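## Task

Take tube B (green cap, sitting in rack RK position C2) and seat it fully at the bottom of bore C6 on mixer MX. Then press START on the mixer and keep the tube in that bore until the green lamp on top of the mixer turns off. Do not grip or unseat any other tube in its bore or well. Every station must remain upright and level on the bench mat. The tube must stay put without the robot holding it. At the end, open the gripper and move the arm away.

## Robot and tools

ROBOT. One arm with six revolute joints and a two-finger gripper. Every command is a joint-space target; there is no Cartesian control.

SCENE FRAME. Origin on the table top directly under the arm base. +z is up. Looking along +x, +y is to the left. The base may sit slightly tilted on the table. Camera calibrations use this frame.

BENCH LAYOUT. The tube rack RK is closest to the base. Behind it, left to right: spectrophotometer SP, magnet block MG, dry block DB, balance BAL, mixer MX. Nothing is fastened, so any station can be shoved or tipped. On each station, viewed from its front, row A is the closest row and column 1 is on the left. START is a key on the mixer's slanted front face. Lamps sit on the mixer's top: green while a run is going, red if the run was interrupted. Touching or bumping the shaking block during a run stops it and lights red; press START again to restart. Pressing START mid-run has no effect.

TOOL execute_actions. Argument actions is a list with zero or one entry; optional pictures (boolean) chooses whether camera images come back.
- Empty list: no command, just the current state.
- Motion entry: {"rows": [...], "steps": n}, n from 1 to 15 (default 15), each step lasting 1/30 s. rows holds 1 to 15 rows, one per step; if there are fewer rows than steps the final row is repeated.
- Wait entry: {"steps": n} with n up to 300 and no rows; it returns after that many steps counted from the previous result, including your thinking time.
A rejected call sends nothing to the robot.

ROW FORMAT. Seven numbers, a single arm: six absolute joint target angles in radians in the order waist, shoulder, elbow, wrist pitch, wrist yaw, wrist roll, followed by the gripper opening. These are targets, not offsets, in the same units as the Joint positions line. Nominal ranges: waist -2.880 to 2.880, shoulder 0.000 to 3.142, elbow 0.000 to 3.019, wrist pitch -1.693 to 1.571, wrist yaw -1.571 to 1.571, wrist roll -2.094 to 2.094. A true end stop may be up to 0.019 rad away from these on either side. A target more than 0.019 rad beyond a nominal end, and further out than the joint's last reported angle, gets the call refused. A target past the real stop is clipped to it, and the result may say "joint sent to its limit" (possibly about an earlier move still running); absence of that line does not prove there is room left. The opening is a scaled value from -1 (closed) to +1 (fully open, 0.094 m between pads).

MOTION LIMITS. Each step, the sent target is capped to stay near the measured angle: lead of 0.264 rad waist, 0.32 shoulder, 0.276 elbow, 0.33 wrist pitch, 0.186 wrist yaw, 0.522 wrist roll. If the targets would move the gripper more than 70 mm from where it is, all of them are pulled back proportionally. So long moves take several calls. Very small moves of a few mm may not register. Between calls the arm keeps heading to the last row sent until it nearly stops or a step is HELD; after that, only a fresh action makes it advance or press harder. Fingers still in motion finish moving.

GRIPPING. grip_measured reports the finger opening on the same -1..+1 scale; Joint positions gives it in metres. Away from the extremes the fingers go to where grip_measured matches your number. To hold something, command a value under grip_measured: about 0.03 below for a firm grip, less for a gentler one. Pad force tops out near 50 to 62 N (less on some units, and less on parts thinner than about 2 mm); first contact may spike. Readings can carry a constant offset of about 1 mm.

RESULT LINES. Joint positions and Joint velocities: the six joints (rad, rad/s) then pad gap (m, m/s). Joint torques: total drive output per joint, noisy and offset, nonzero even unloaded, so treat contact inferences with care. "joint command not followed": the clearance checker altered or blocked targets (mounting blocks and posts count as arm). HELD: marks steps where your row was partly or fully not sent. MOTOR HOT appears from 85 °C; at 100 °C an OVER-TEMPERATURE FAULT drops the arm and gripper until they cool, so avoid long loaded holds.

CAMERAS. cam_high, cam_low, cam_wrist, each 504x504, returned in that order. Fixed-camera calibrations are given; the wrist camera pose is not.

TOOL zoom_image: camera (cam_high, cam_low or cam_wrist) and region [x0, y0, x1, y1] in pixels of that camera's latest image, top-left origin, at most 504 by 504. Gives a magnified view.

TOOL finished_scene: scene (integer, the current scene's number). Replying with no tool call ends everything.

CAUTIONS. Push tubes fully down. Do not drop things, slam, hit hard or shove hard. Never knock anything off the table. Keep stations upright and don't disturb the mixer block while it runs. Loose objects may occasionally get nudged by an outside push. Before finishing, check the tube sits seated unaided, the green lamp is out, the gripper is open and the arm has backed off.

Each tool is called after ">>>" in YAML: its name, and indented under it one key for each argument.

## Session

>>> execute_actions:
  actions: []

>>> zoom_image:
  camera: "cam_high"
  region: [120,60,360,340]

Scene clock: 0.00 s of 9600.00 s.
grip_measured=+1.000
Joint positions: [ 0.998  2.258  1.847 -1.05   0.252  2.02   0.094]
Joint velocities: [-0.015  0.005 -0.007 -0.007  0.051 -0.037  0.   ]
Joint torques (N m, as the arm reports them, + toward a larger angle): no reading

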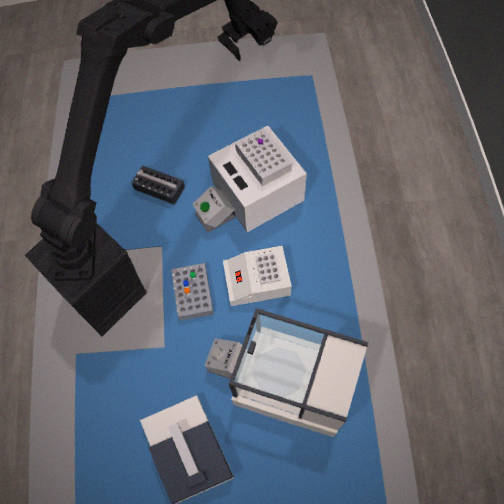

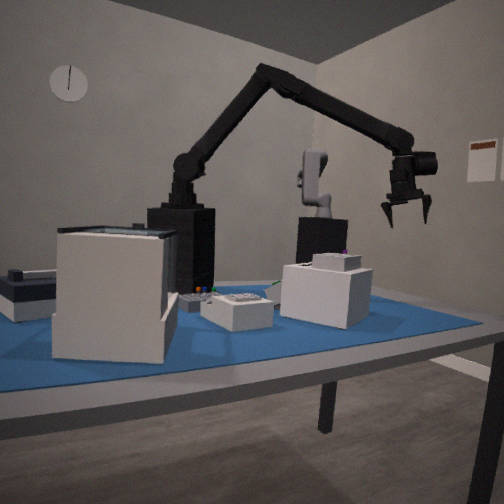

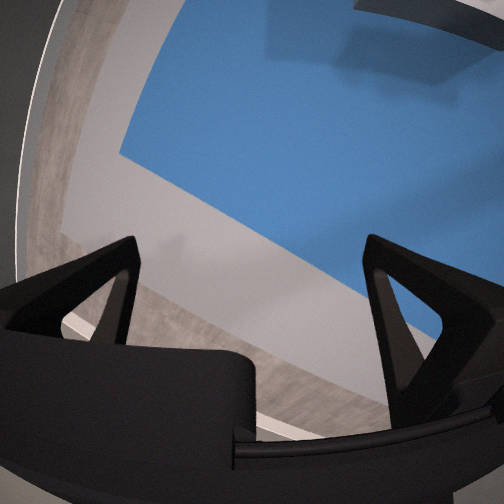

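Region (120, 60, 360, 340) of cam_high's 504x504 image, scaled by 1.800, with more detail than that image has; it fills the left 432 columns of this view, and the rest is white.

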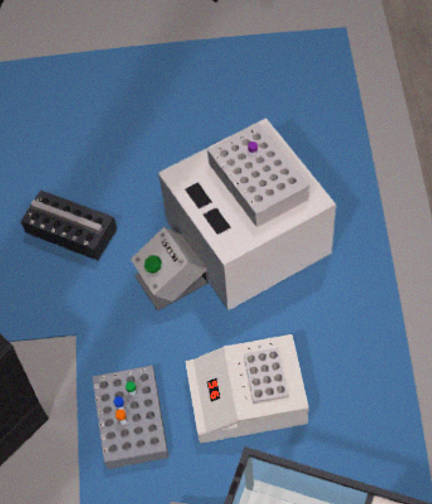

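>>> execute_actions:
  actions:
    - {"rows":[[0.998,2.245,1.84,-1.05,0.24,1.95,0.9],[0.998,2.225,1.82,-1.045,0.23,1.88,0.8],[0.998,2.2,1.79,-1.04,0.22,1.81,0.7],[0.995,2.17,1.755,-1.035,0.21,1.74,0.6],[0.99,2.14,1.715,-1.03,0.2,1.67,0.5],[0.98,2.11,1.67,-1.02,0.19,1.6,0.4],[0.97,2.08,1.625,-1.01,0.18,1.53,0.3],[0.96,2.05,1.58,-1.0,0.17,1.46,0.2],[0.95,2.02,1.535,-0.99,0.16,1.39,0.1],[0.94,1.99,1.49,-0.98,0.15,1.32,0],[0.93,1.96,1.445,-0.97,0.14,1.25,-0.1],[0.92,1.93,1.4,-0.96,0.13,1.18,-0.2],[0.91,1.9,1.355,-0.95,0.12,1.11,-0.3],[0.9,1.87,1.31,-0.94,0.11,1.04,-0.4],[0.88,1.84,1.265,-0.93,0.1,0.97,-0.5]]}
  pictures: false

>>> execute_actions:
  actions:
    - {"rows":[[0.86,1.81,1.22,-0.92,0.09,0.9,-0.5],[0.84,1.78,1.175,-0.91,0.08,0.83,-0.5],[0.81,1.75,1.13,-0.9,0.07,0.76,-0.5],[0.78,1.72,1.085,-0.89,0.06,0.69,-0.5],[0.75,1.69,1.04,-0.88,0.05,0.62,-0.5],[0.72,1.66,0.995,-0.87,0.04,0.55,-0.5],[0.69,1.63,0.95,-0.86,0.03,0.48,-0.5],[0.66,1.6,0.905,-0.85,0.02,0.41,-0.5],[0.63,1.57,0.86,-0.84,0.01,0.34,-0.5],[0.6,1.54,0.815,-0.83,0,0.27,-0.5],[0.56,1.51,0.77,-0.82,0,0.2,-0.5],[0.52,1.485,0.725,-0.8,0,0.14,-0.5],[0.48,1.465,0.68,-0.78,0,0.08,-0.5],[0.44,1.45,0.64,-0.76,0,0.03,-0.5],[0.4,1.44,0.6,-0.73,0,0,-0.5]]}
  pictures: false

>>> execute_actions:
  actions:
    - {"rows":[[0.36,1.445,0.57,-0.7,0,0,-0.5],[0.32,1.455,0.545,-0.66,0,0,-0.5],[0.28,1.47,0.525,-0.625,0,0,-0.5],[0.24,1.49,0.51,-0.59,0,0,-0.5],[0.2,1.51,0.495,-0.555,0,0,-0.5],[0.165,1.53,0.483,-0.52,0,0,-0.5],[0.135,1.55,0.472,-0.49,0,0,-0.5],[0.105,1.57,0.462,-0.46,0,0,-0.5],[0.08,1.59,0.453,-0.43,0,0,-0.5],[0.055,1.61,0.445,-0.4,0,0,-0.5],[0.035,1.63,0.438,-0.37,0,0,-0.5],[0.02,1.65,0.432,-0.345,0,0,-0.5],[0.01,1.665,0.427,-0.32,0,0,-0.5],[0,1.677,0.423,-0.3,0,0,-0.5],[-0.005,1.683,0.421,-0.292,0,0,-0.5]]}
  pictures: false

>>> execute_actions:
  actions:
    - {"steps":15}

Scene clock: 14.53 s of 9600.00 s.
grip_measured=-0.453
Joint positions: [ 0.929  1.909  1.336 -0.965  0.109  1.259  0.026]
Joint velocities: [-0.454 -1.05  -1.179  0.31  -0.256 -1.883 -0.092]
Joint torques (N m, as the arm reports them, + toward a larger angle): [ -1.55 -20.5    8.07   0.47   0.06  -0.05]
Steps of this call (steps 1 to 421: nothing new was sent; steps 422 to 436: all 15 steps of this action). Readings (joint positions):
422: [0.998 2.258 1.846 -1.050 0.247 2.010]
423: [0.998 2.257 1.842 -1.050 0.239 1.988]
425: [0.998 2.239 1.805 -1.046 0.219 1.917]
429: [0.995 2.147 1.644 -1.029 0.178 1.709]
436: the state above

Scene clock: 15.03 s of 9600.00 s.
grip_measured=-0.498
Joint positions: [ 0.472  1.47   0.665 -0.791  0.003  0.243  0.024]
Joint velocities: [-1.138 -0.611 -1.179  0.628  0.081 -1.59  -0.   ]
Joint torques (N m, as the arm reports them, + toward a larger angle): [ -0.38 -10.66   7.02   0.52  -0.16  -0.03]
Steps of this call (steps 1 to 15: all 15 steps of this action). Readings (joint positions):
1: [0.912 1.874 1.293 -0.954 0.099 1.191]
2: [0.894 1.840 1.250 -0.944 0.090 1.123]
4: [0.848 1.774 1.163 -0.923 0.069 0.984]
8: [0.724 1.656 0.983 -0.882 0.030 0.707]
15: the state above

Scene clock: 15.53 s of 9600.00 s.
grip_measured=-0.498
Joint positions: [ 0.014  1.666  0.429 -0.342  0.002  0.019  0.024]
Joint velocities: [-0.269  0.386 -0.149  0.491 -0.066 -0.051  0.   ]
Joint torques (N m, as the arm reports them, + toward a larger angle): [ -1.13 -11.15   2.81   0.47  -0.13  -0.09]
Steps of this call (steps 1 to 15: all 15 steps of this action). Readings (joint positions):
1: [0.432 1.453 0.625 -0.767 0.003 0.196]
2: [0.392 1.444 0.590 -0.740 0.003 0.159]
4: [0.311 1.450 0.535 -0.677 0.002 0.106]
8: [0.163 1.525 0.477 -0.539 0.002 0.049]
15: the state above

Scene clock: 16.03 s of 9600.00 s.
grip_measured=-0.498
Joint positions: [ 0.004  1.687  0.42  -0.309  0.002  0.011  0.024]
Joint velocities: [ 0.005 -0.005  0.007  0.012  0.066 -0.007  0.   ]
Joint torques (N m, as the arm reports them, + toward a larger angle): [ -1.65 -10.81   2.81   0.61  -0.15  -0.12]
Steps of this call (steps 1 to 15: the robot went on to your last target). Readings (joint positions):
1: [0.007 1.677 0.425 -0.329 0.002 0.018]
2: [0.004 1.684 0.423 -0.321 0.002 0.017]
4: [0.004 1.687 0.420 -0.315 0.002 0.014]
8: [0.004 1.687 0.420 -0.309 0.002 0.012]
15: the state above

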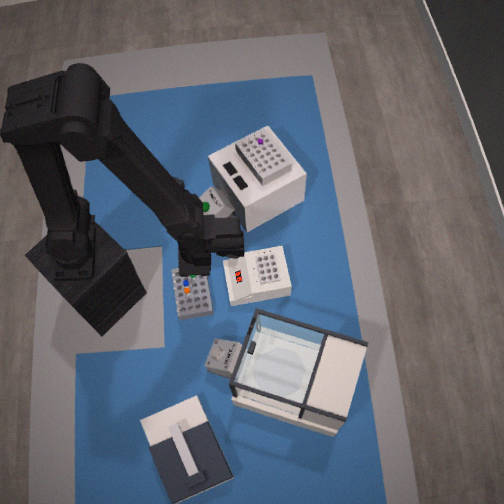

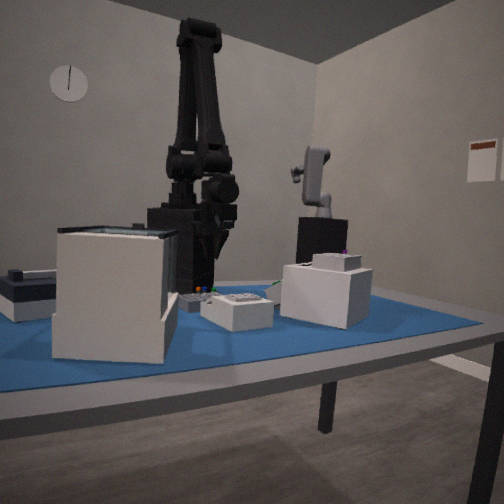

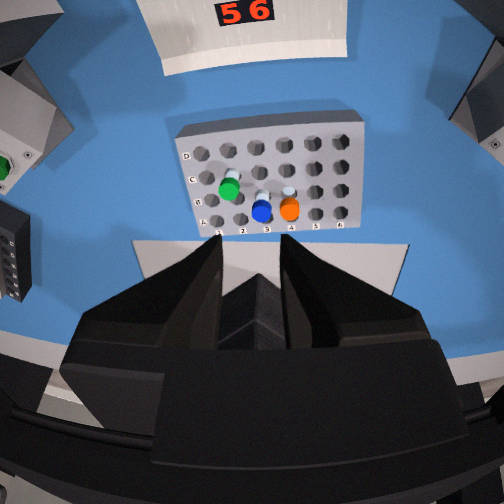

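>>> execute_actions:
  actions:
    - {"rows":[[0.01,1.695,0.419,-0.28,0,0,-0.55],[0.02,1.71,0.417,-0.265,0,0,-0.55],[0.03,1.727,0.415,-0.247,0,0,-0.55],[0.04,1.745,0.413,-0.228,0,0,-0.55],[0.05,1.763,0.412,-0.209,0,0,-0.55],[0.058,1.781,0.411,-0.19,0,0,-0.55],[0.065,1.799,0.411,-0.171,0,0,-0.55],[0.07,1.817,0.411,-0.152,0,0,-0.55],[0.073,1.835,0.411,-0.134,0,0,-0.55],[0.073,1.853,0.411,-0.116,0,0,-0.55],[0.073,1.87,0.411,-0.098,0,0,-0.55],[0.073,1.885,0.411,-0.082,0,0,-0.55],[0.073,1.898,0.411,-0.069,0,0,-0.55],[0.073,1.907,0.411,-0.059,0,0,-0.55],[0.073,1.913,0.411,-0.052,0,0,-0.55]]}
  pictures: false

>>> execute_actions:
  actions:
    - {"steps":15}

Scene clock: 21.57 s of 9600.00 s.
grip_measured=-0.548
Joint positions: [ 0.062  1.898  0.415 -0.09   0.002  0.01   0.021]
Joint velocities: [-0.015  0.308 -0.002  0.3   -0.051 -0.037 -0.001]
Joint torques (N m, as the arm reports them, + toward a larger angle): [ -0.21 -11.67   0.74   0.54  -0.12  -0.08]
Steps of this call (steps 1 to 15: the robot went on to your last target; steps 16 to 151: nothing new was sent; steps 152 to 166: all 15 steps of this action). Readings (joint positions):
152: [0.004 1.687 0.420 -0.307 0.002 0.011]
153: [0.004 1.688 0.419 -0.300 0.002 0.011]
155: [0.008 1.702 0.419 -0.274 0.002 0.011]
159: [0.041 1.772 0.419 -0.202 0.002 0.010]
166: the state above

Scene clock: 22.07 s of 9600.00 s.
grip_measured=-0.548
Joint positions: [ 0.062  1.914  0.414 -0.069  0.002  0.01   0.021]
Joint velocities: [-0.005 -0.015 -0.012  0.007 -0.037  0.007  0.001]
Joint torques (N m, as the arm reports them, + toward a larger angle): [  0.26 -11.32   0.57   0.68  -0.13  -0.08]
Steps of this call (steps 1 to 15: the robot went on to your last target). Readings (joint positions):
1: [0.062 1.907 0.415 -0.082 0.002 0.010]
2: [0.062 1.912 0.415 -0.077 0.002 0.010]
4: [0.062 1.914 0.414 -0.073 0.002 0.010]
8: [0.062 1.914 0.414 -0.069 0.002 0.010]
15: the state above

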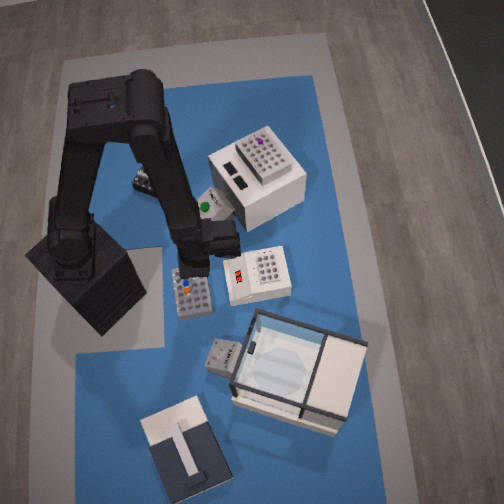

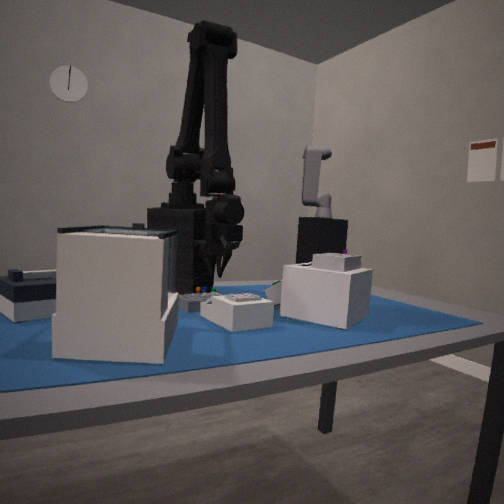

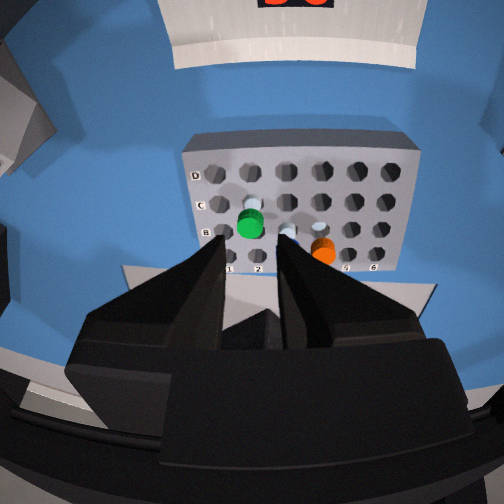

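>>> execute_actions:
  actions:
    - {"rows":[[0.073,1.92,0.41,-0.045,0,0,-0.55],[0.073,1.929,0.409,-0.035,0,0,-0.55],[0.073,1.938,0.409,-0.025,0,0,-0.55],[0.073,1.947,0.41,-0.016,0,0,-0.55],[0.073,1.956,0.412,-0.008,0,0,-0.55],[0.073,1.965,0.415,-0.001,0,0,-0.55],[0.073,1.974,0.418,0.006,0,0,-0.55],[0.073,1.983,0.421,0.013,0,0,-0.55],[0.073,1.992,0.424,0.02,0,0,-0.55],[0.073,2.0,0.426,0.027,0,0,-0.55],[0.073,2.005,0.427,0.031,0,0,-0.55]]}
  pictures: false

>>> execute_actions:
  actions:
    - {"steps":10}

Scene clock: 26.60 s of 9600.00 s.
grip_measured=-0.548
Joint positions: [0.062 2.003 0.421 0.012 0.002 0.01  0.021]
Joint velocities: [-0.005 -0.015  0.007  0.027 -0.022 -0.007 -0.   ]
Joint torques (N m, as the arm reports them, + toward a larger angle): [  0.34 -11.38   0.64   0.7   -0.14  -0.08]
Steps of this call (steps 1 to 15: the robot went on to your last target; steps 16 to 121: nothing new was sent; steps 122 to 136: all 15 steps of this action). Readings (joint positions):
122: [0.062 1.914 0.414 -0.068 0.002 0.010]
123: [0.062 1.914 0.414 -0.064 0.002 0.010]
125: [0.062 1.921 0.414 -0.048 0.002 0.010]
129: [0.062 1.955 0.414 -0.016 0.002 0.010]
136: the state above

Scene clock: 26.93 s of 9600.00 s.
grip_measured=-0.548
Joint positions: [0.062 2.003 0.422 0.014 0.002 0.01  0.021]
Joint velocities: [ 0.015 -0.015 -0.002  0.007  0.022 -0.066  0.   ]
Joint torques (N m, as the arm reports them, + toward a larger angle): [  0.34 -11.2    0.47   0.65  -0.14  -0.09]
Steps of this call (steps 1 to 10: the robot went on to your last target). Readings (joint positions):
1: [0.062 2.003 0.421 0.012 0.002 0.010]
2: [0.062 2.003 0.421 0.013 0.002 0.010]
4: [0.062 2.003 0.422 0.014 0.002 0.010]
8: [0.062 2.003 0.422 0.014 0.002 0.010]
10: the state above

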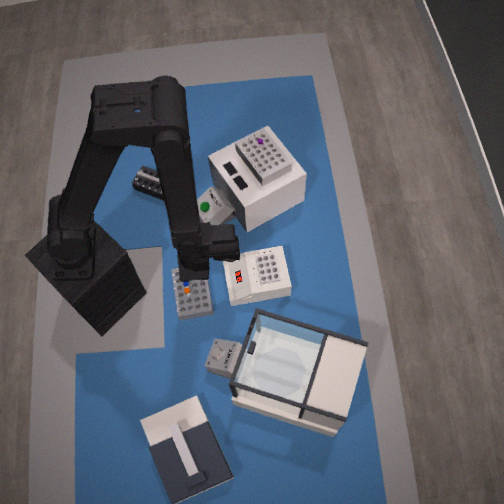

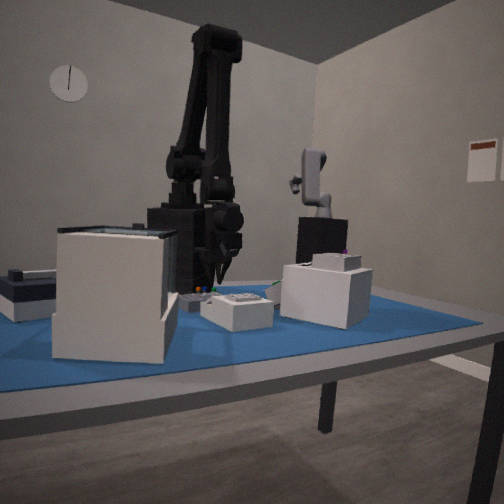

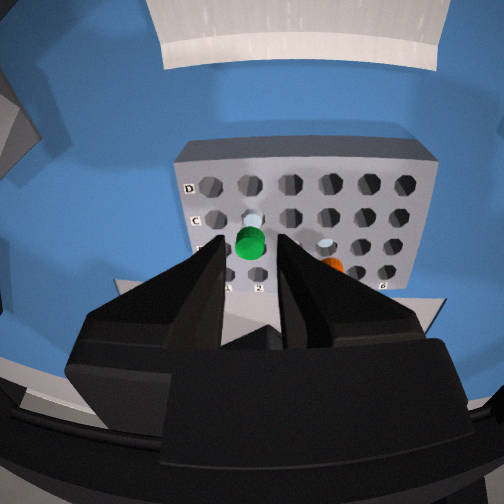

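>>> execute_actions:
  actions:
    - {"rows":[[0.073,2.011,0.428,0.036,0,0,-0.55],[0.073,2.018,0.429,0.042,0,0,-0.55],[0.073,2.025,0.43,0.048,0,0,-0.55],[0.073,2.032,0.431,0.054,0,0,-0.55],[0.073,2.039,0.432,0.06,0,0,-0.55],[0.073,2.046,0.433,0.066,0,0,-0.55],[0.073,2.053,0.434,0.072,0,0,-0.55],[0.073,2.06,0.435,0.077,0,0,-0.55],[0.073,2.067,0.436,0.082,0,0,-0.55],[0.073,2.073,0.437,0.086,0,0,-0.55],[0.073,2.078,0.438,0.089,0,0,-0.55]]}
  pictures: false

>>> execute_actions:
  actions:
    - {"steps":10}

Scene clock: 30.53 s of 9600.00 s.
grip_measured=-0.548
Joint positions: [0.062 2.073 0.433 0.07  0.002 0.01  0.021]
Joint velocities: [-0.005 -0.005  0.012  0.002  0.066  0.007 -0.   ]
Joint torques (N m, as the arm reports them, + toward a larger angle): [  0.27 -11.5   -0.08   0.68  -0.13  -0.09]
Steps of this call (steps 1 to 15: the robot went on to your last target; steps 16 to 93: nothing new was sent; steps 94 to 108: all 15 steps of this action). Readings (joint positions):
94: [0.062 2.003 0.422 0.015 0.002 0.010]
95: [0.062 2.003 0.422 0.018 0.002 0.010]
97: [0.062 2.009 0.423 0.027 0.002 0.010]
101: [0.062 2.036 0.429 0.051 0.002 0.010]
108: the state above

Scene clock: 30.87 s of 9600.00 s.
grip_measured=-0.548
Joint positions: [0.062 2.074 0.433 0.072 0.002 0.01  0.021]
Joint velocities: [ 0.005  0.005 -0.012  0.012  0.007  0.037  0.001]
Joint torques (N m, as the arm reports them, + toward a larger angle): [  0.25 -11.54   0.02   0.69  -0.13  -0.08]
Steps of this call (steps 1 to 10: the robot went on to your last target). Readings (joint positions):
1: [0.062 2.074 0.433 0.070 0.002 0.010]
2: [0.062 2.074 0.433 0.071 0.002 0.010]
4: [0.062 2.074 0.433 0.072 0.002 0.010]
8: [0.062 2.074 0.433 0.072 0.002 0.010]
10: the state above

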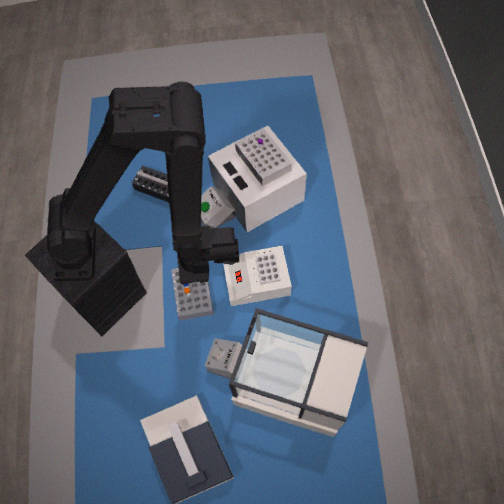

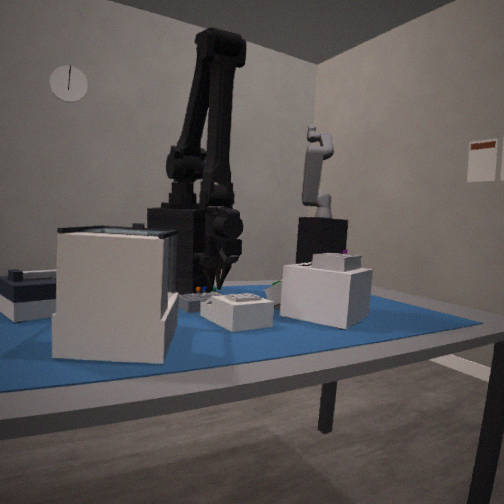

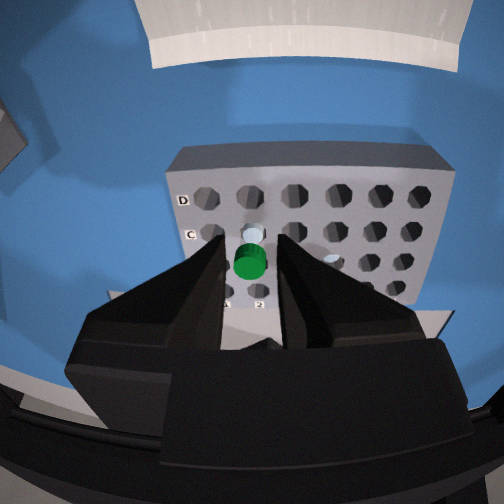

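>>> zoom_image:
  camera: "cam_low"
  region: [185,260,245,310]

Region (185, 260, 245, 310) of cam_low's 504x504 image, scaled by 8.400, with more detail than that image has.

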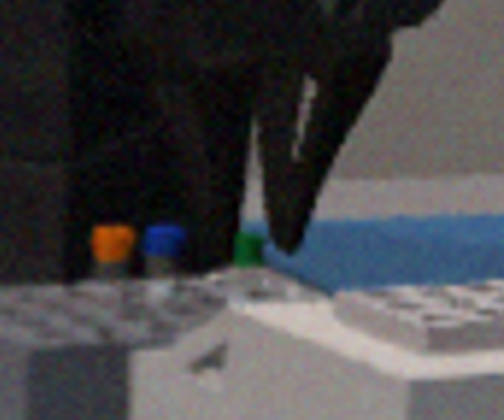

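>>> execute_actions:
  actions:
    - {"rows":[[0.073,2.083,0.439,0.093,0,0,-0.55],[0.073,2.088,0.44,0.097,0,0,-0.55],[0.073,2.093,0.442,0.1,0,0,-0.55],[0.073,2.097,0.443,0.103,0,0,-0.55],[0.073,2.097,0.443,0.103,0,0,-0.55],[0.073,2.097,0.443,0.103,0,0,-0.55],[0.073,2.097,0.443,0.103,0,0,-0.58],[0.073,2.097,0.443,0.103,0,0,-0.62],[0.073,2.097,0.443,0.103,0,0,-0.66],[0.073,2.097,0.443,0.103,0,0,-0.7],[0.073,2.097,0.443,0.103,0,0,-0.73],[0.073,2.097,0.443,0.103,0,0,-0.75],[0.073,2.097,0.443,0.103,0,0,-0.77],[0.073,2.097,0.443,0.103,0,0,-0.79],[0.073,2.097,0.443,0.103,0,0,-0.8]]}
  pictures: false

>>> execute_actions:
  actions:
    - {"steps":10}

Scene clock: 36.13 s of 9600.00 s.
grip_measured=-0.793
Joint positions: [0.062 2.089 0.439 0.086 0.001 0.01  0.01 ]
Joint velocities: [ 0.005 -0.005  0.007  0.027 -0.051  0.007 -0.011]
Joint torques (N m, as the arm reports them, + toward a larger angle): [ -0.19 -11.69  -0.04   0.52  -0.13  -0.08]
Steps of this call (steps 1 to 15: the robot went on to your last target; steps 16 to 143: nothing new was sent; steps 144 to 158: all 15 steps of this action). Readings (joint positions):
144: [0.062 2.074 0.433 0.073 0.002 0.010]
145: [0.062 2.074 0.433 0.075 0.002 0.010]
147: [0.062 2.078 0.435 0.080 0.002 0.010]
151: [0.062 2.088 0.439 0.086 0.002 0.010]
158: the state above

Scene clock: 36.47 s of 9600.00 s.
grip_measured=-0.798
Joint positions: [0.062 2.089 0.439 0.088 0.001 0.01  0.009]
Joint velocities: [ 0.005 -0.015 -0.017 -0.002  0.022 -0.022  0.   ]
Joint torques (N m, as the arm reports them, + toward a larger angle): [  0.23 -11.24  -0.17   0.59  -0.15  -0.07]
Steps of this call (steps 1 to 10: the robot went on to your last target). Readings (joint positions):
1: [0.062 2.089 0.439 0.087 0.001 0.010]
2: [0.062 2.089 0.439 0.087 0.001 0.010]
4: [0.062 2.089 0.439 0.088 0.001 0.010]
8: [0.062 2.089 0.439 0.088 0.001 0.010]
10: the state above

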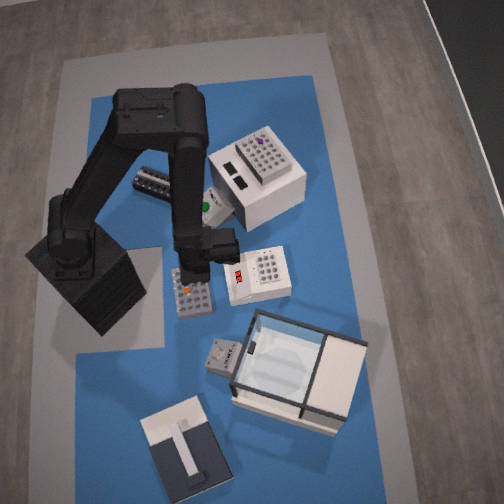

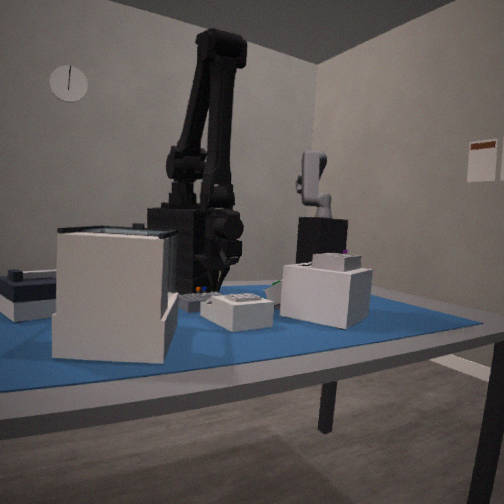

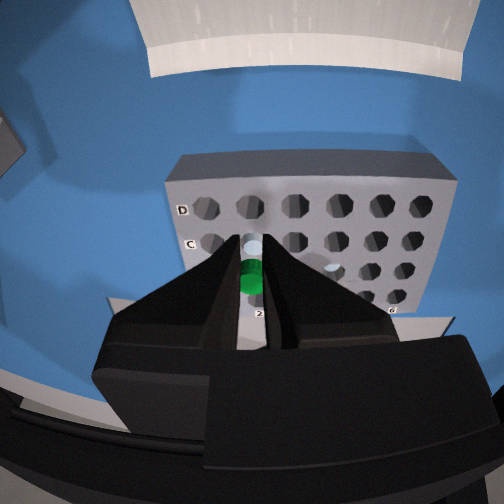

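>>> execute_actions:
  actions:
    - {"rows":[[0.073,2.097,0.443,0.103,0,0,-0.74],[0.073,2.097,0.443,0.103,0,0,-0.68],[0.073,2.097,0.443,0.103,0,0,-0.62],[0.073,2.097,0.44,0.103,0,0,-0.58],[0.073,2.097,0.436,0.104,0,0,-0.58],[0.073,2.097,0.432,0.106,0,0,-0.58],[0.073,2.097,0.428,0.109,0,0,-0.58],[0.073,2.097,0.424,0.112,0,0,-0.58],[0.073,2.097,0.42,0.115,0,0,-0.58],[0.073,2.097,0.417,0.117,0,0,-0.58]]}
  pictures: false

>>> execute_actions:
  actions:
    - {"steps":10}

>>> zoom_image:
  camera: "cam_low"
  region: [185,260,245,310]

Scene clock: 40.37 s of 9600.00 s.
grip_measured=-0.582
Joint positions: [0.062 2.089 0.426 0.1   0.001 0.01  0.02 ]
Joint velocities: [-0.005 -0.005 -0.032 -0.002 -0.022 -0.007  0.   ]
Joint torques (N m, as the arm reports them, + toward a larger angle): [  0.39 -10.99  -1.25   0.66  -0.15  -0.07]
Steps of this call (steps 1 to 15: the robot went on to your last target; steps 16 to 102: nothing new was sent; steps 103 to 117: all 15 steps of this action). Readings (joint positions):
103: [0.062 2.089 0.439 0.088 0.001 0.010]
104: [0.062 2.089 0.439 0.088 0.001 0.010]
106: [0.062 2.089 0.439 0.088 0.001 0.010]
110: [0.062 2.089 0.439 0.091 0.001 0.010]
117: the state above

Scene clock: 40.70 s of 9600.00 s.
grip_measured=-0.582
Joint positions: [0.062 2.089 0.426 0.1   0.001 0.01  0.02 ]
Joint velocities: [-0.015 -0.005 -0.017  0.002  0.007 -0.037  0.   ]
Joint torques (N m, as the arm reports them, + toward a larger angle): [  0.21 -11.37  -1.34   0.7   -0.12  -0.09]
Steps of this call (steps 1 to 10: the robot went on to your last target). Readings (joint positions):
1: [0.062 2.089 0.426 0.100 0.001 0.010]
2: [0.062 2.089 0.426 0.100 0.001 0.010]
4: [0.062 2.089 0.426 0.100 0.001 0.010]
8: [0.062 2.089 0.426 0.100 0.001 0.010]
10: the state above

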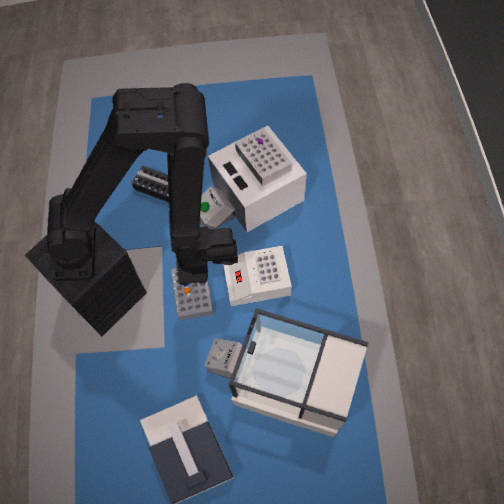

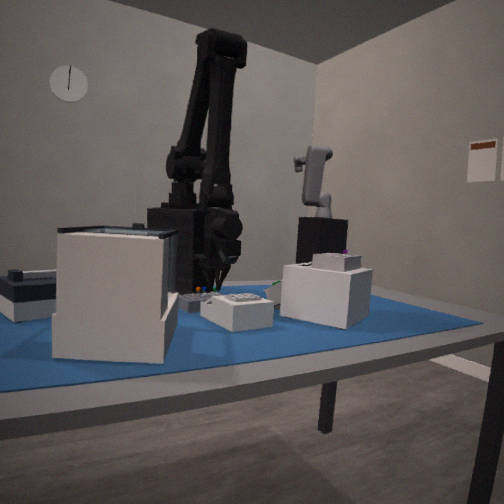

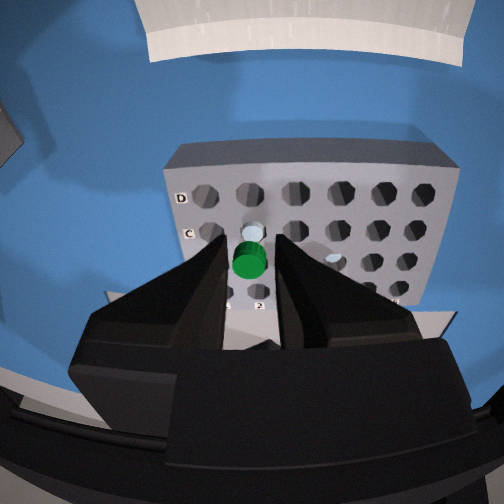

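Region (185, 260, 245, 310) of cam_low's 504x504 image, scaled by 8.400, with more detail than that image has.

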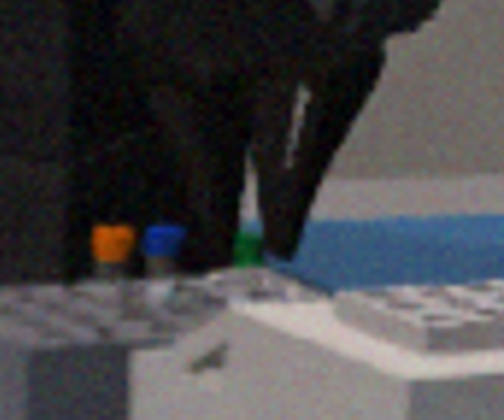

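>>> execute_actions:
  actions:
    - {"rows":[[0.073,2.097,0.417,0.117,0,0,-0.62],[0.073,2.097,0.417,0.117,0,0,-0.65],[0.073,2.097,0.417,0.117,0,0,-0.68],[0.073,2.097,0.417,0.117,0,0,-0.71],[0.073,2.097,0.417,0.117,0,0,-0.73],[0.073,2.097,0.417,0.117,0,0,-0.75],[0.073,2.097,0.417,0.117,0,0,-0.77],[0.073,2.097,0.417,0.117,0,0,-0.79],[0.073,2.097,0.417,0.117,0,0,-0.81]]}

Scene clock: 43.30 s of 9600.00 s.
grip_measured=-0.784
Joint positions: [0.062 2.089 0.426 0.1   0.001 0.01  0.01 ]
Joint velocities: [-0.015 -0.015  0.002  0.012 -0.095  0.007 -0.001]
Joint torques (N m, as the arm reports them, + toward a larger angle): [  0.26 -10.99  -1.24   0.69  -0.12  -0.07]
Steps of this call (steps 1 to 15: the robot went on to your last target; steps 16 to 63: nothing new was sent; steps 64 to 78: all 15 steps of this action). Readings (joint positions):
64: [0.062 2.089 0.426 0.100 0.001 0.010]
65: [0.062 2.089 0.426 0.100 0.001 0.010]
67: [0.062 2.089 0.426 0.100 0.001 0.010]
71: [0.062 2.089 0.426 0.100 0.001 0.010]
78: the state above

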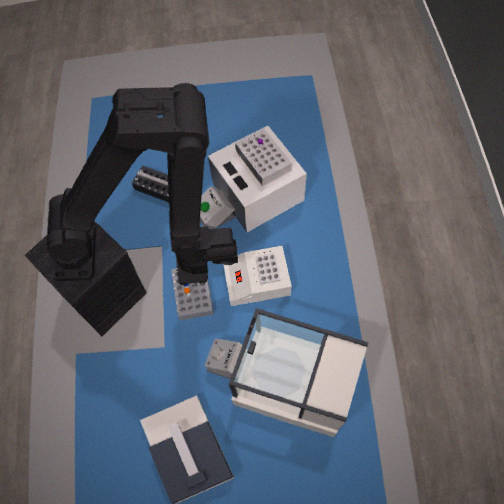

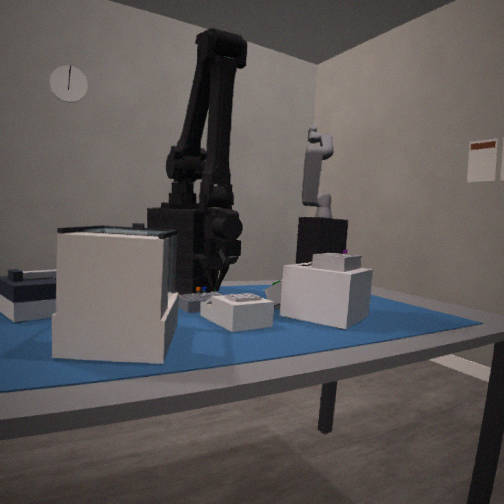

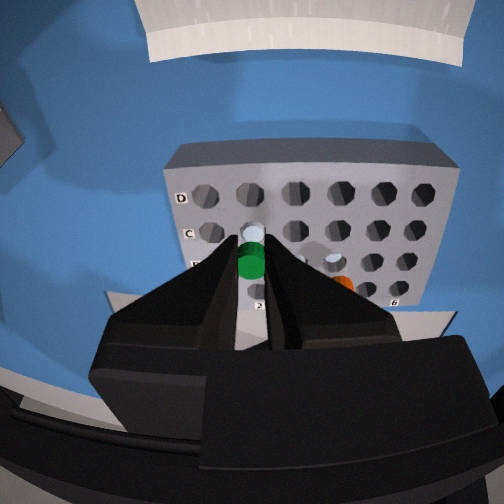

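>>> execute_actions:
  actions:
    - {"rows":[[0.073,2.08,0.416,0.09,0,0,-0.81],[0.073,2.065,0.414,0.078,0,0,-0.81],[0.073,2.052,0.411,0.068,0,0,-0.81],[0.073,2.039,0.408,0.058,0,0,-0.81],[0.073,2.026,0.405,0.048,0,0,-0.81],[0.073,2.013,0.402,0.039,0,0,-0.81],[0.073,2.0,0.399,0.029,0,0,-0.81],[0.073,1.987,0.396,0.019,0,0,-0.81],[0.073,1.974,0.393,0.01,0,0,-0.81],[0.073,1.96,0.39,0,0,0,-0.81],[0.073,1.945,0.387,-0.012,0,0,-0.81],[0.073,1.93,0.384,-0.024,0,0,-0.81],[0.073,1.915,0.382,-0.037,0,0,-0.81],[0.073,1.9,0.379,-0.049,0,0,-0.81],[0.073,1.885,0.376,-0.061,0,0,-0.81]]}
  pictures: false

>>> execute_actions:
  actions:
    - {"rows":[[0.073,1.865,0.373,-0.078,0,0,-0.81],[0.073,1.84,0.37,-0.1,0,0,-0.81],[0.073,1.81,0.368,-0.13,0,0,-0.81],[0.073,1.775,0.368,-0.165,0,0,-0.81],[0.073,1.735,0.37,-0.21,0,0,-0.81],[0.073,1.69,0.375,-0.26,0,0,-0.81],[0.073,1.645,0.385,-0.315,0,0,-0.81],[0.073,1.6,0.397,-0.37,0,0,-0.81],[0.073,1.555,0.41,-0.43,0,0,-0.81],[0.073,1.51,0.425,-0.49,0,0,-0.81],[0.073,1.465,0.44,-0.55,0,0,-0.81],[0.08,1.425,0.455,-0.605,0,0,-0.81],[0.09,1.39,0.47,-0.655,0,0,-0.81],[0.1,1.36,0.485,-0.7,0,0,-0.81],[0.11,1.335,0.5,-0.74,0,0,-0.81]]}
  pictures: false

>>> execute_actions:
  actions:
    - {"steps":10}

>>> zoom_image:
  camera: "cam_high"
  region: [190,115,320,235]

Scene clock: 49.80 s of 9600.00 s.
grip_measured=-0.784
Joint positions: [ 0.062  1.924  0.387 -0.023  0.     0.01   0.01 ]
Joint velocities: [ 0.005 -0.425 -0.12  -0.335  0.007  0.022 -0.001]
Joint torques (N m, as the arm reports them, + toward a larger angle): [  0.34 -12.42   0.    -0.31  -0.09  -0.09]
Steps of this call (steps 1 to 15: the robot went on to your last target; steps 16 to 180: nothing new was sent; steps 181 to 195: all 15 steps of this action). Readings (joint positions):
181: [0.062 2.089 0.426 0.100 0.001 0.010]
182: [0.062 2.088 0.426 0.098 0.001 0.010]
184: [0.062 2.080 0.424 0.087 0.001 0.010]
188: [0.062 2.030 0.412 0.052 0.001 0.010]
195: the state above

Scene clock: 50.30 s of 9600.00 s.
grip_measured=-0.784
Joint positions: [ 0.074  1.384  0.448 -0.639  0.     0.01   0.01 ]
Joint velocities: [ 0.23  -1.011  0.452 -1.316  0.125 -0.022 -0.   ]
Joint torques (N m, as the arm reports them, + toward a larger angle): [ 0.86 -7.55  7.36  0.   -0.06 -0.07]
Steps of this call (steps 1 to 15: all 15 steps of this action). Readings (joint positions):
1: [0.062 1.908 0.384 -0.036 0.000 0.010]
2: [0.062 1.891 0.381 -0.052 0.000 0.010]
4: [0.062 1.848 0.375 -0.098 0.000 0.010]
8: [0.062 1.700 0.375 -0.262 0.000 0.010]
15: the state above

Scene clock: 50.63 s of 9600.00 s.
grip_measured=-0.784
Joint positions: [ 0.098  1.327  0.486 -0.725  0.     0.01   0.01 ]
Joint velocities: [-0.005  0.024  0.012 -0.027 -0.022 -0.022 -0.   ]
Joint torques (N m, as the arm reports them, + toward a larger angle): [-0.04 -7.67  7.09 -0.35 -0.09 -0.08]
Steps of this call (steps 1 to 10: the robot went on to your last target). Readings (joint positions):
1: [0.082 1.354 0.462 -0.674 0.000 0.010]
2: [0.089 1.333 0.473 -0.694 0.000 0.010]
4: [0.097 1.317 0.485 -0.711 0.000 0.010]
8: [0.098 1.325 0.486 -0.723 0.000 0.010]
10: the state above

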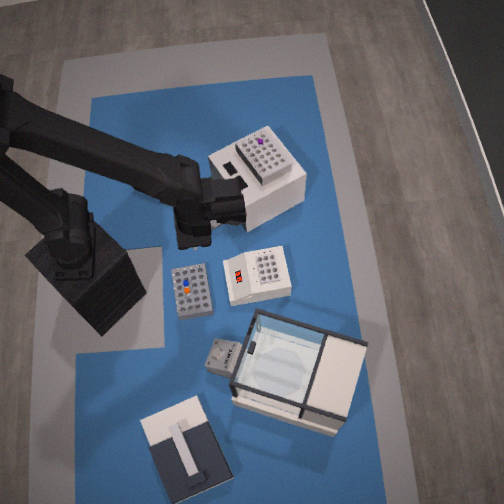

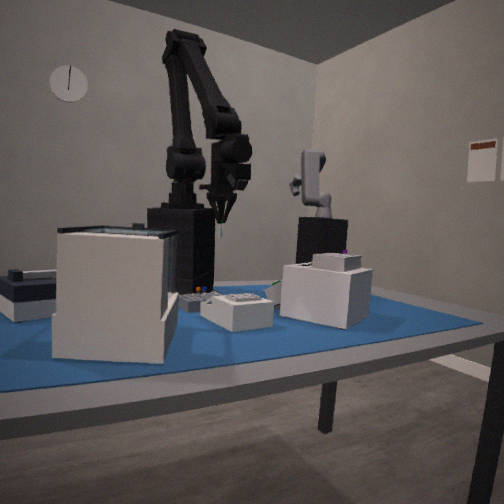

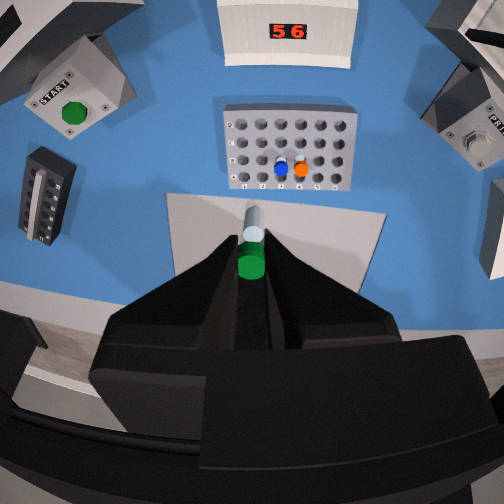

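Region (190, 115, 320, 235) of cam_high's 504x504 image, scaled by 3.877, with more detail than that image has; it fills the top 465 rows of this view, and the rest is white.

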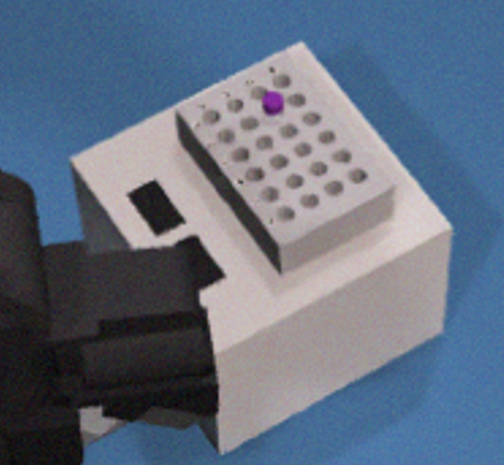

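>>> execute_actions:
  actions:
    - {"rows":[[0.12,1.33,0.515,-0.755,0,0,-0.81],[0.135,1.33,0.54,-0.78,0,0,-0.81],[0.15,1.335,0.57,-0.805,0,0,-0.81],[0.17,1.345,0.6,-0.825,0,0,-0.81],[0.19,1.357,0.63,-0.843,0,0,-0.81],[0.21,1.37,0.66,-0.86,0,0,-0.81],[0.23,1.385,0.69,-0.875,0,0,-0.81],[0.25,1.4,0.72,-0.89,0,0,-0.81],[0.27,1.418,0.75,-0.902,0,0,-0.81],[0.29,1.436,0.78,-0.914,0,0,-0.81],[0.31,1.455,0.81,-0.925,0,0,-0.81],[0.33,1.475,0.84,-0.935,0,0,-0.81],[0.35,1.495,0.87,-0.945,0,0,-0.81],[0.37,1.515,0.9,-0.955,0,0,-0.81],[0.39,1.535,0.93,-0.962,0,0,-0.81]]}
  pictures: false

>>> execute_actions:
  actions:
    - {"rows":[[0.405,1.555,0.958,-0.968,0,0,-0.81],[0.42,1.575,0.985,-0.972,0,0,-0.81],[0.433,1.595,1.012,-0.975,0,0,-0.81],[0.445,1.615,1.038,-0.975,0,0,-0.81],[0.455,1.635,1.063,-0.975,0,0,-0.81],[0.464,1.655,1.087,-0.975,0,0,-0.81],[0.472,1.675,1.11,-0.975,0,0,-0.81],[0.479,1.695,1.132,-0.975,0,0,-0.81],[0.485,1.715,1.153,-0.975,0,0,-0.81],[0.489,1.733,1.172,-0.975,0,0,-0.81],[0.489,1.75,1.189,-0.975,0,0,-0.81],[0.489,1.765,1.203,-0.975,0,0,-0.81],[0.489,1.777,1.214,-0.975,0,0,-0.81],[0.489,1.785,1.221,-0.975,0,0,-0.81],[0.489,1.79,1.225,-0.975,0,0,-0.81]]}
  pictures: false

>>> execute_actions:
  actions:
    - {"steps":15}

Scene clock: 58.53 s of 9600.00 s.
grip_measured=-0.784
Joint positions: [ 0.34   1.489  0.853 -0.927  0.     0.01   0.01 ]
Joint velocities: [ 0.552  0.552  0.872 -0.261  0.051 -0.051  0.   ]
Joint torques (N m, as the arm reports them, + toward a larger angle): [  0.78 -11.72   9.64  -0.67  -0.08  -0.08]
Steps of this call (steps 1 to 30: the robot went on to your last target; steps 31 to 222: nothing new was sent; steps 223 to 237: all 15 steps of this action). Readings (joint positions):
223: [0.099 1.328 0.486 -0.728 0.000 0.010]
224: [0.101 1.328 0.488 -0.738 0.000 0.010]
226: [0.119 1.330 0.506 -0.778 0.000 0.010]
230: [0.195 1.367 0.613 -0.852 0.000 0.010]
237: the state above

Scene clock: 59.03 s of 9600.00 s.
grip_measured=-0.784
Joint positions: [ 0.481  1.773  1.176 -0.959  0.     0.01   0.01 ]
Joint velocities: [-0.005  0.308  0.222 -0.027 -0.007 -0.037  0.002]
Joint torques (N m, as the arm reports them, + toward a larger angle): [  0.92 -18.61  10.64  -0.47  -0.11  -0.08]
Steps of this call (steps 1 to 15: all 15 steps of this action). Readings (joint positions):
1: [0.359 1.509 0.881 -0.936 0.000 0.010]
2: [0.377 1.530 0.908 -0.943 0.000 0.010]
4: [0.410 1.571 0.959 -0.953 0.000 0.010]
8: [0.457 1.653 1.054 -0.958 0.000 0.010]
15: the state above

Scene clock: 59.53 s of 9600.00 s.
grip_measured=-0.784
Joint positions: [ 0.481  1.792  1.184 -0.96   0.     0.01   0.01 ]
Joint velocities: [-0.015  0.005  0.002  0.002 -0.007  0.051  0.001]
Joint torques (N m, as the arm reports them, + toward a larger angle): [  0.78 -18.77  11.    -0.4   -0.09  -0.07]
Steps of this call (steps 1 to 15: the robot went on to your last target). Readings (joint positions):
1: [0.481 1.782 1.182 -0.959 0.000 0.010]
2: [0.481 1.787 1.184 -0.959 0.000 0.010]
4: [0.481 1.792 1.184 -0.960 0.000 0.010]
8: [0.481 1.792 1.184 -0.960 0.000 0.010]
15: the state above

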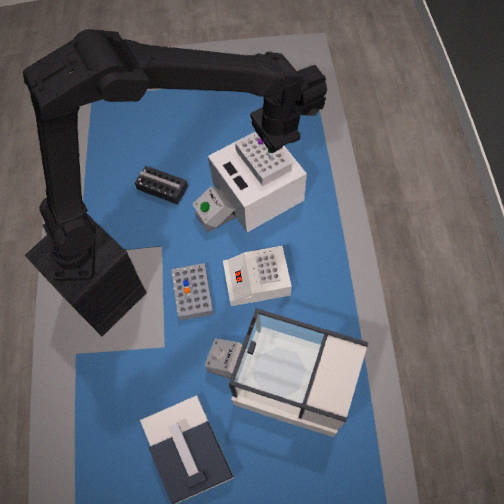

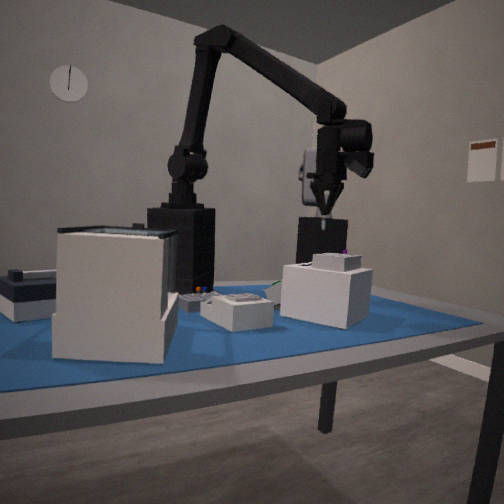

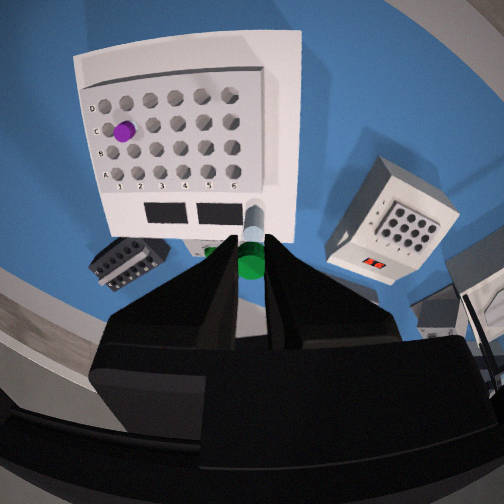

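>>> execute_actions:
  actions:
    - {"rows":[[0.492,1.796,1.23,-0.96,0,0,-0.81],[0.495,1.804,1.235,-0.945,0,0,-0.81],[0.498,1.812,1.24,-0.937,0,0,-0.81],[0.501,1.82,1.245,-0.932,0,0,-0.81],[0.504,1.828,1.25,-0.928,0,0,-0.81],[0.507,1.836,1.254,-0.924,0,0,-0.81],[0.51,1.844,1.258,-0.92,0,0,-0.81],[0.513,1.852,1.262,-0.916,0,0,-0.81],[0.516,1.86,1.266,-0.912,0,0,-0.81],[0.518,1.868,1.27,-0.908,0,0,-0.81],[0.519,1.876,1.273,-0.904,0,0,-0.81],[0.519,1.884,1.276,-0.9,0,0,-0.81],[0.519,1.891,1.279,-0.896,0,0,-0.81],[0.519,1.897,1.281,-0.892,0,0,-0.81],[0.519,1.902,1.283,-0.889,0,0,-0.81]]}
  pictures: false

>>> execute_actions:
  actions:
    - {"steps":15}

>>> zoom_image:
  camera: "cam_low"
  region: [290,200,380,290]

Scene clock: 63.93 s of 9600.00 s.
grip_measured=-0.784
Joint positions: [ 0.506  1.883  1.236 -0.912  0.     0.01   0.01 ]
Joint velocities: [ 0.044  0.21   0.046  0.11  -0.051 -0.022  0.001]
Joint torques (N m, as the arm reports them, + toward a larger angle): [  1.53 -18.7   11.18   0.61  -0.1   -0.09]
Steps of this call (steps 1 to 15: the robot went on to your last target; steps 16 to 117: nothing new was sent; steps 118 to 132: all 15 steps of this action). Readings (joint positions):
118: [0.481 1.792 1.184 -0.960 0.000 0.010]
119: [0.481 1.792 1.184 -0.960 0.000 0.010]
121: [0.481 1.795 1.189 -0.958 0.000 0.010]
125: [0.486 1.821 1.211 -0.942 0.000 0.010]
132: the state above

Scene clock: 64.43 s of 9600.00 s.
grip_measured=-0.784
Joint positions: [ 0.507  1.903  1.239 -0.907  0.     0.01   0.01 ]
Joint velocities: [-0.015 -0.005 -0.012  0.007  0.066 -0.051  0.001]
Joint torques (N m, as the arm reports them, + toward a larger angle): [  1.22 -19.26  10.93   0.75  -0.09  -0.08]
Steps of this call (steps 1 to 15: the robot went on to your last target). Readings (joint positions):
1: [0.506 1.890 1.237 -0.909 0.000 0.010]
2: [0.507 1.895 1.237 -0.907 0.000 0.010]
4: [0.507 1.902 1.237 -0.907 0.000 0.010]
8: [0.507 1.903 1.238 -0.907 0.000 0.010]
15: the state above

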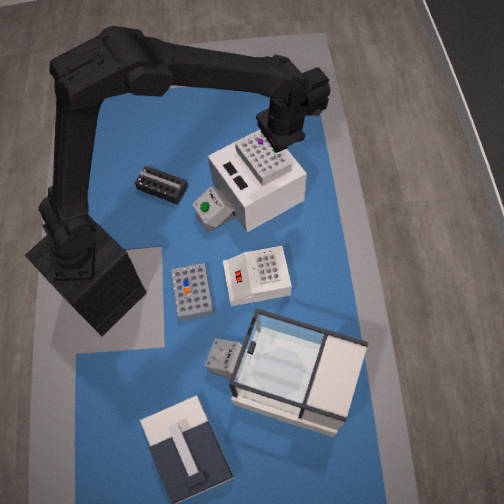

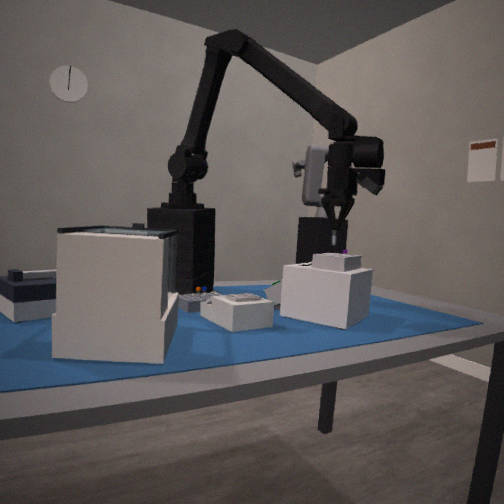

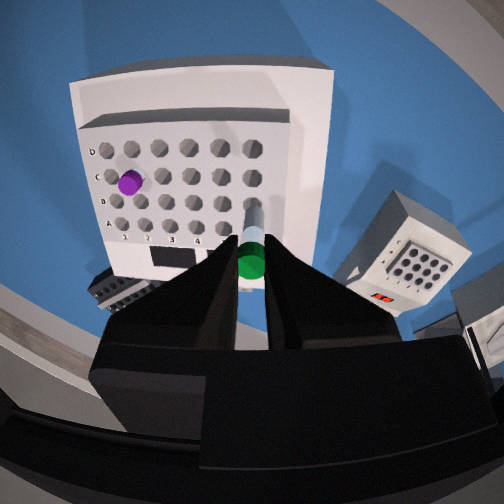

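Region (290, 200, 380, 290) of cam_low's 504x504 image, scaled by 5.600, with more detail than that image has.

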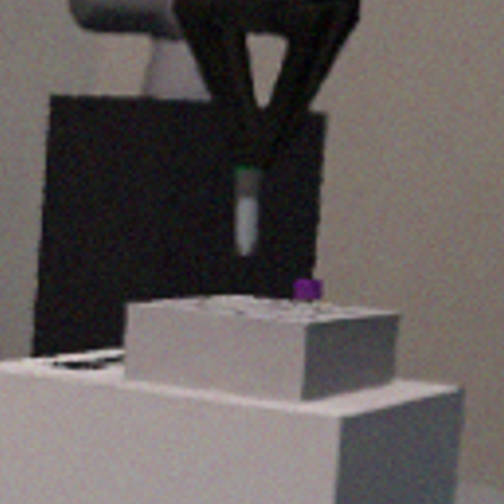

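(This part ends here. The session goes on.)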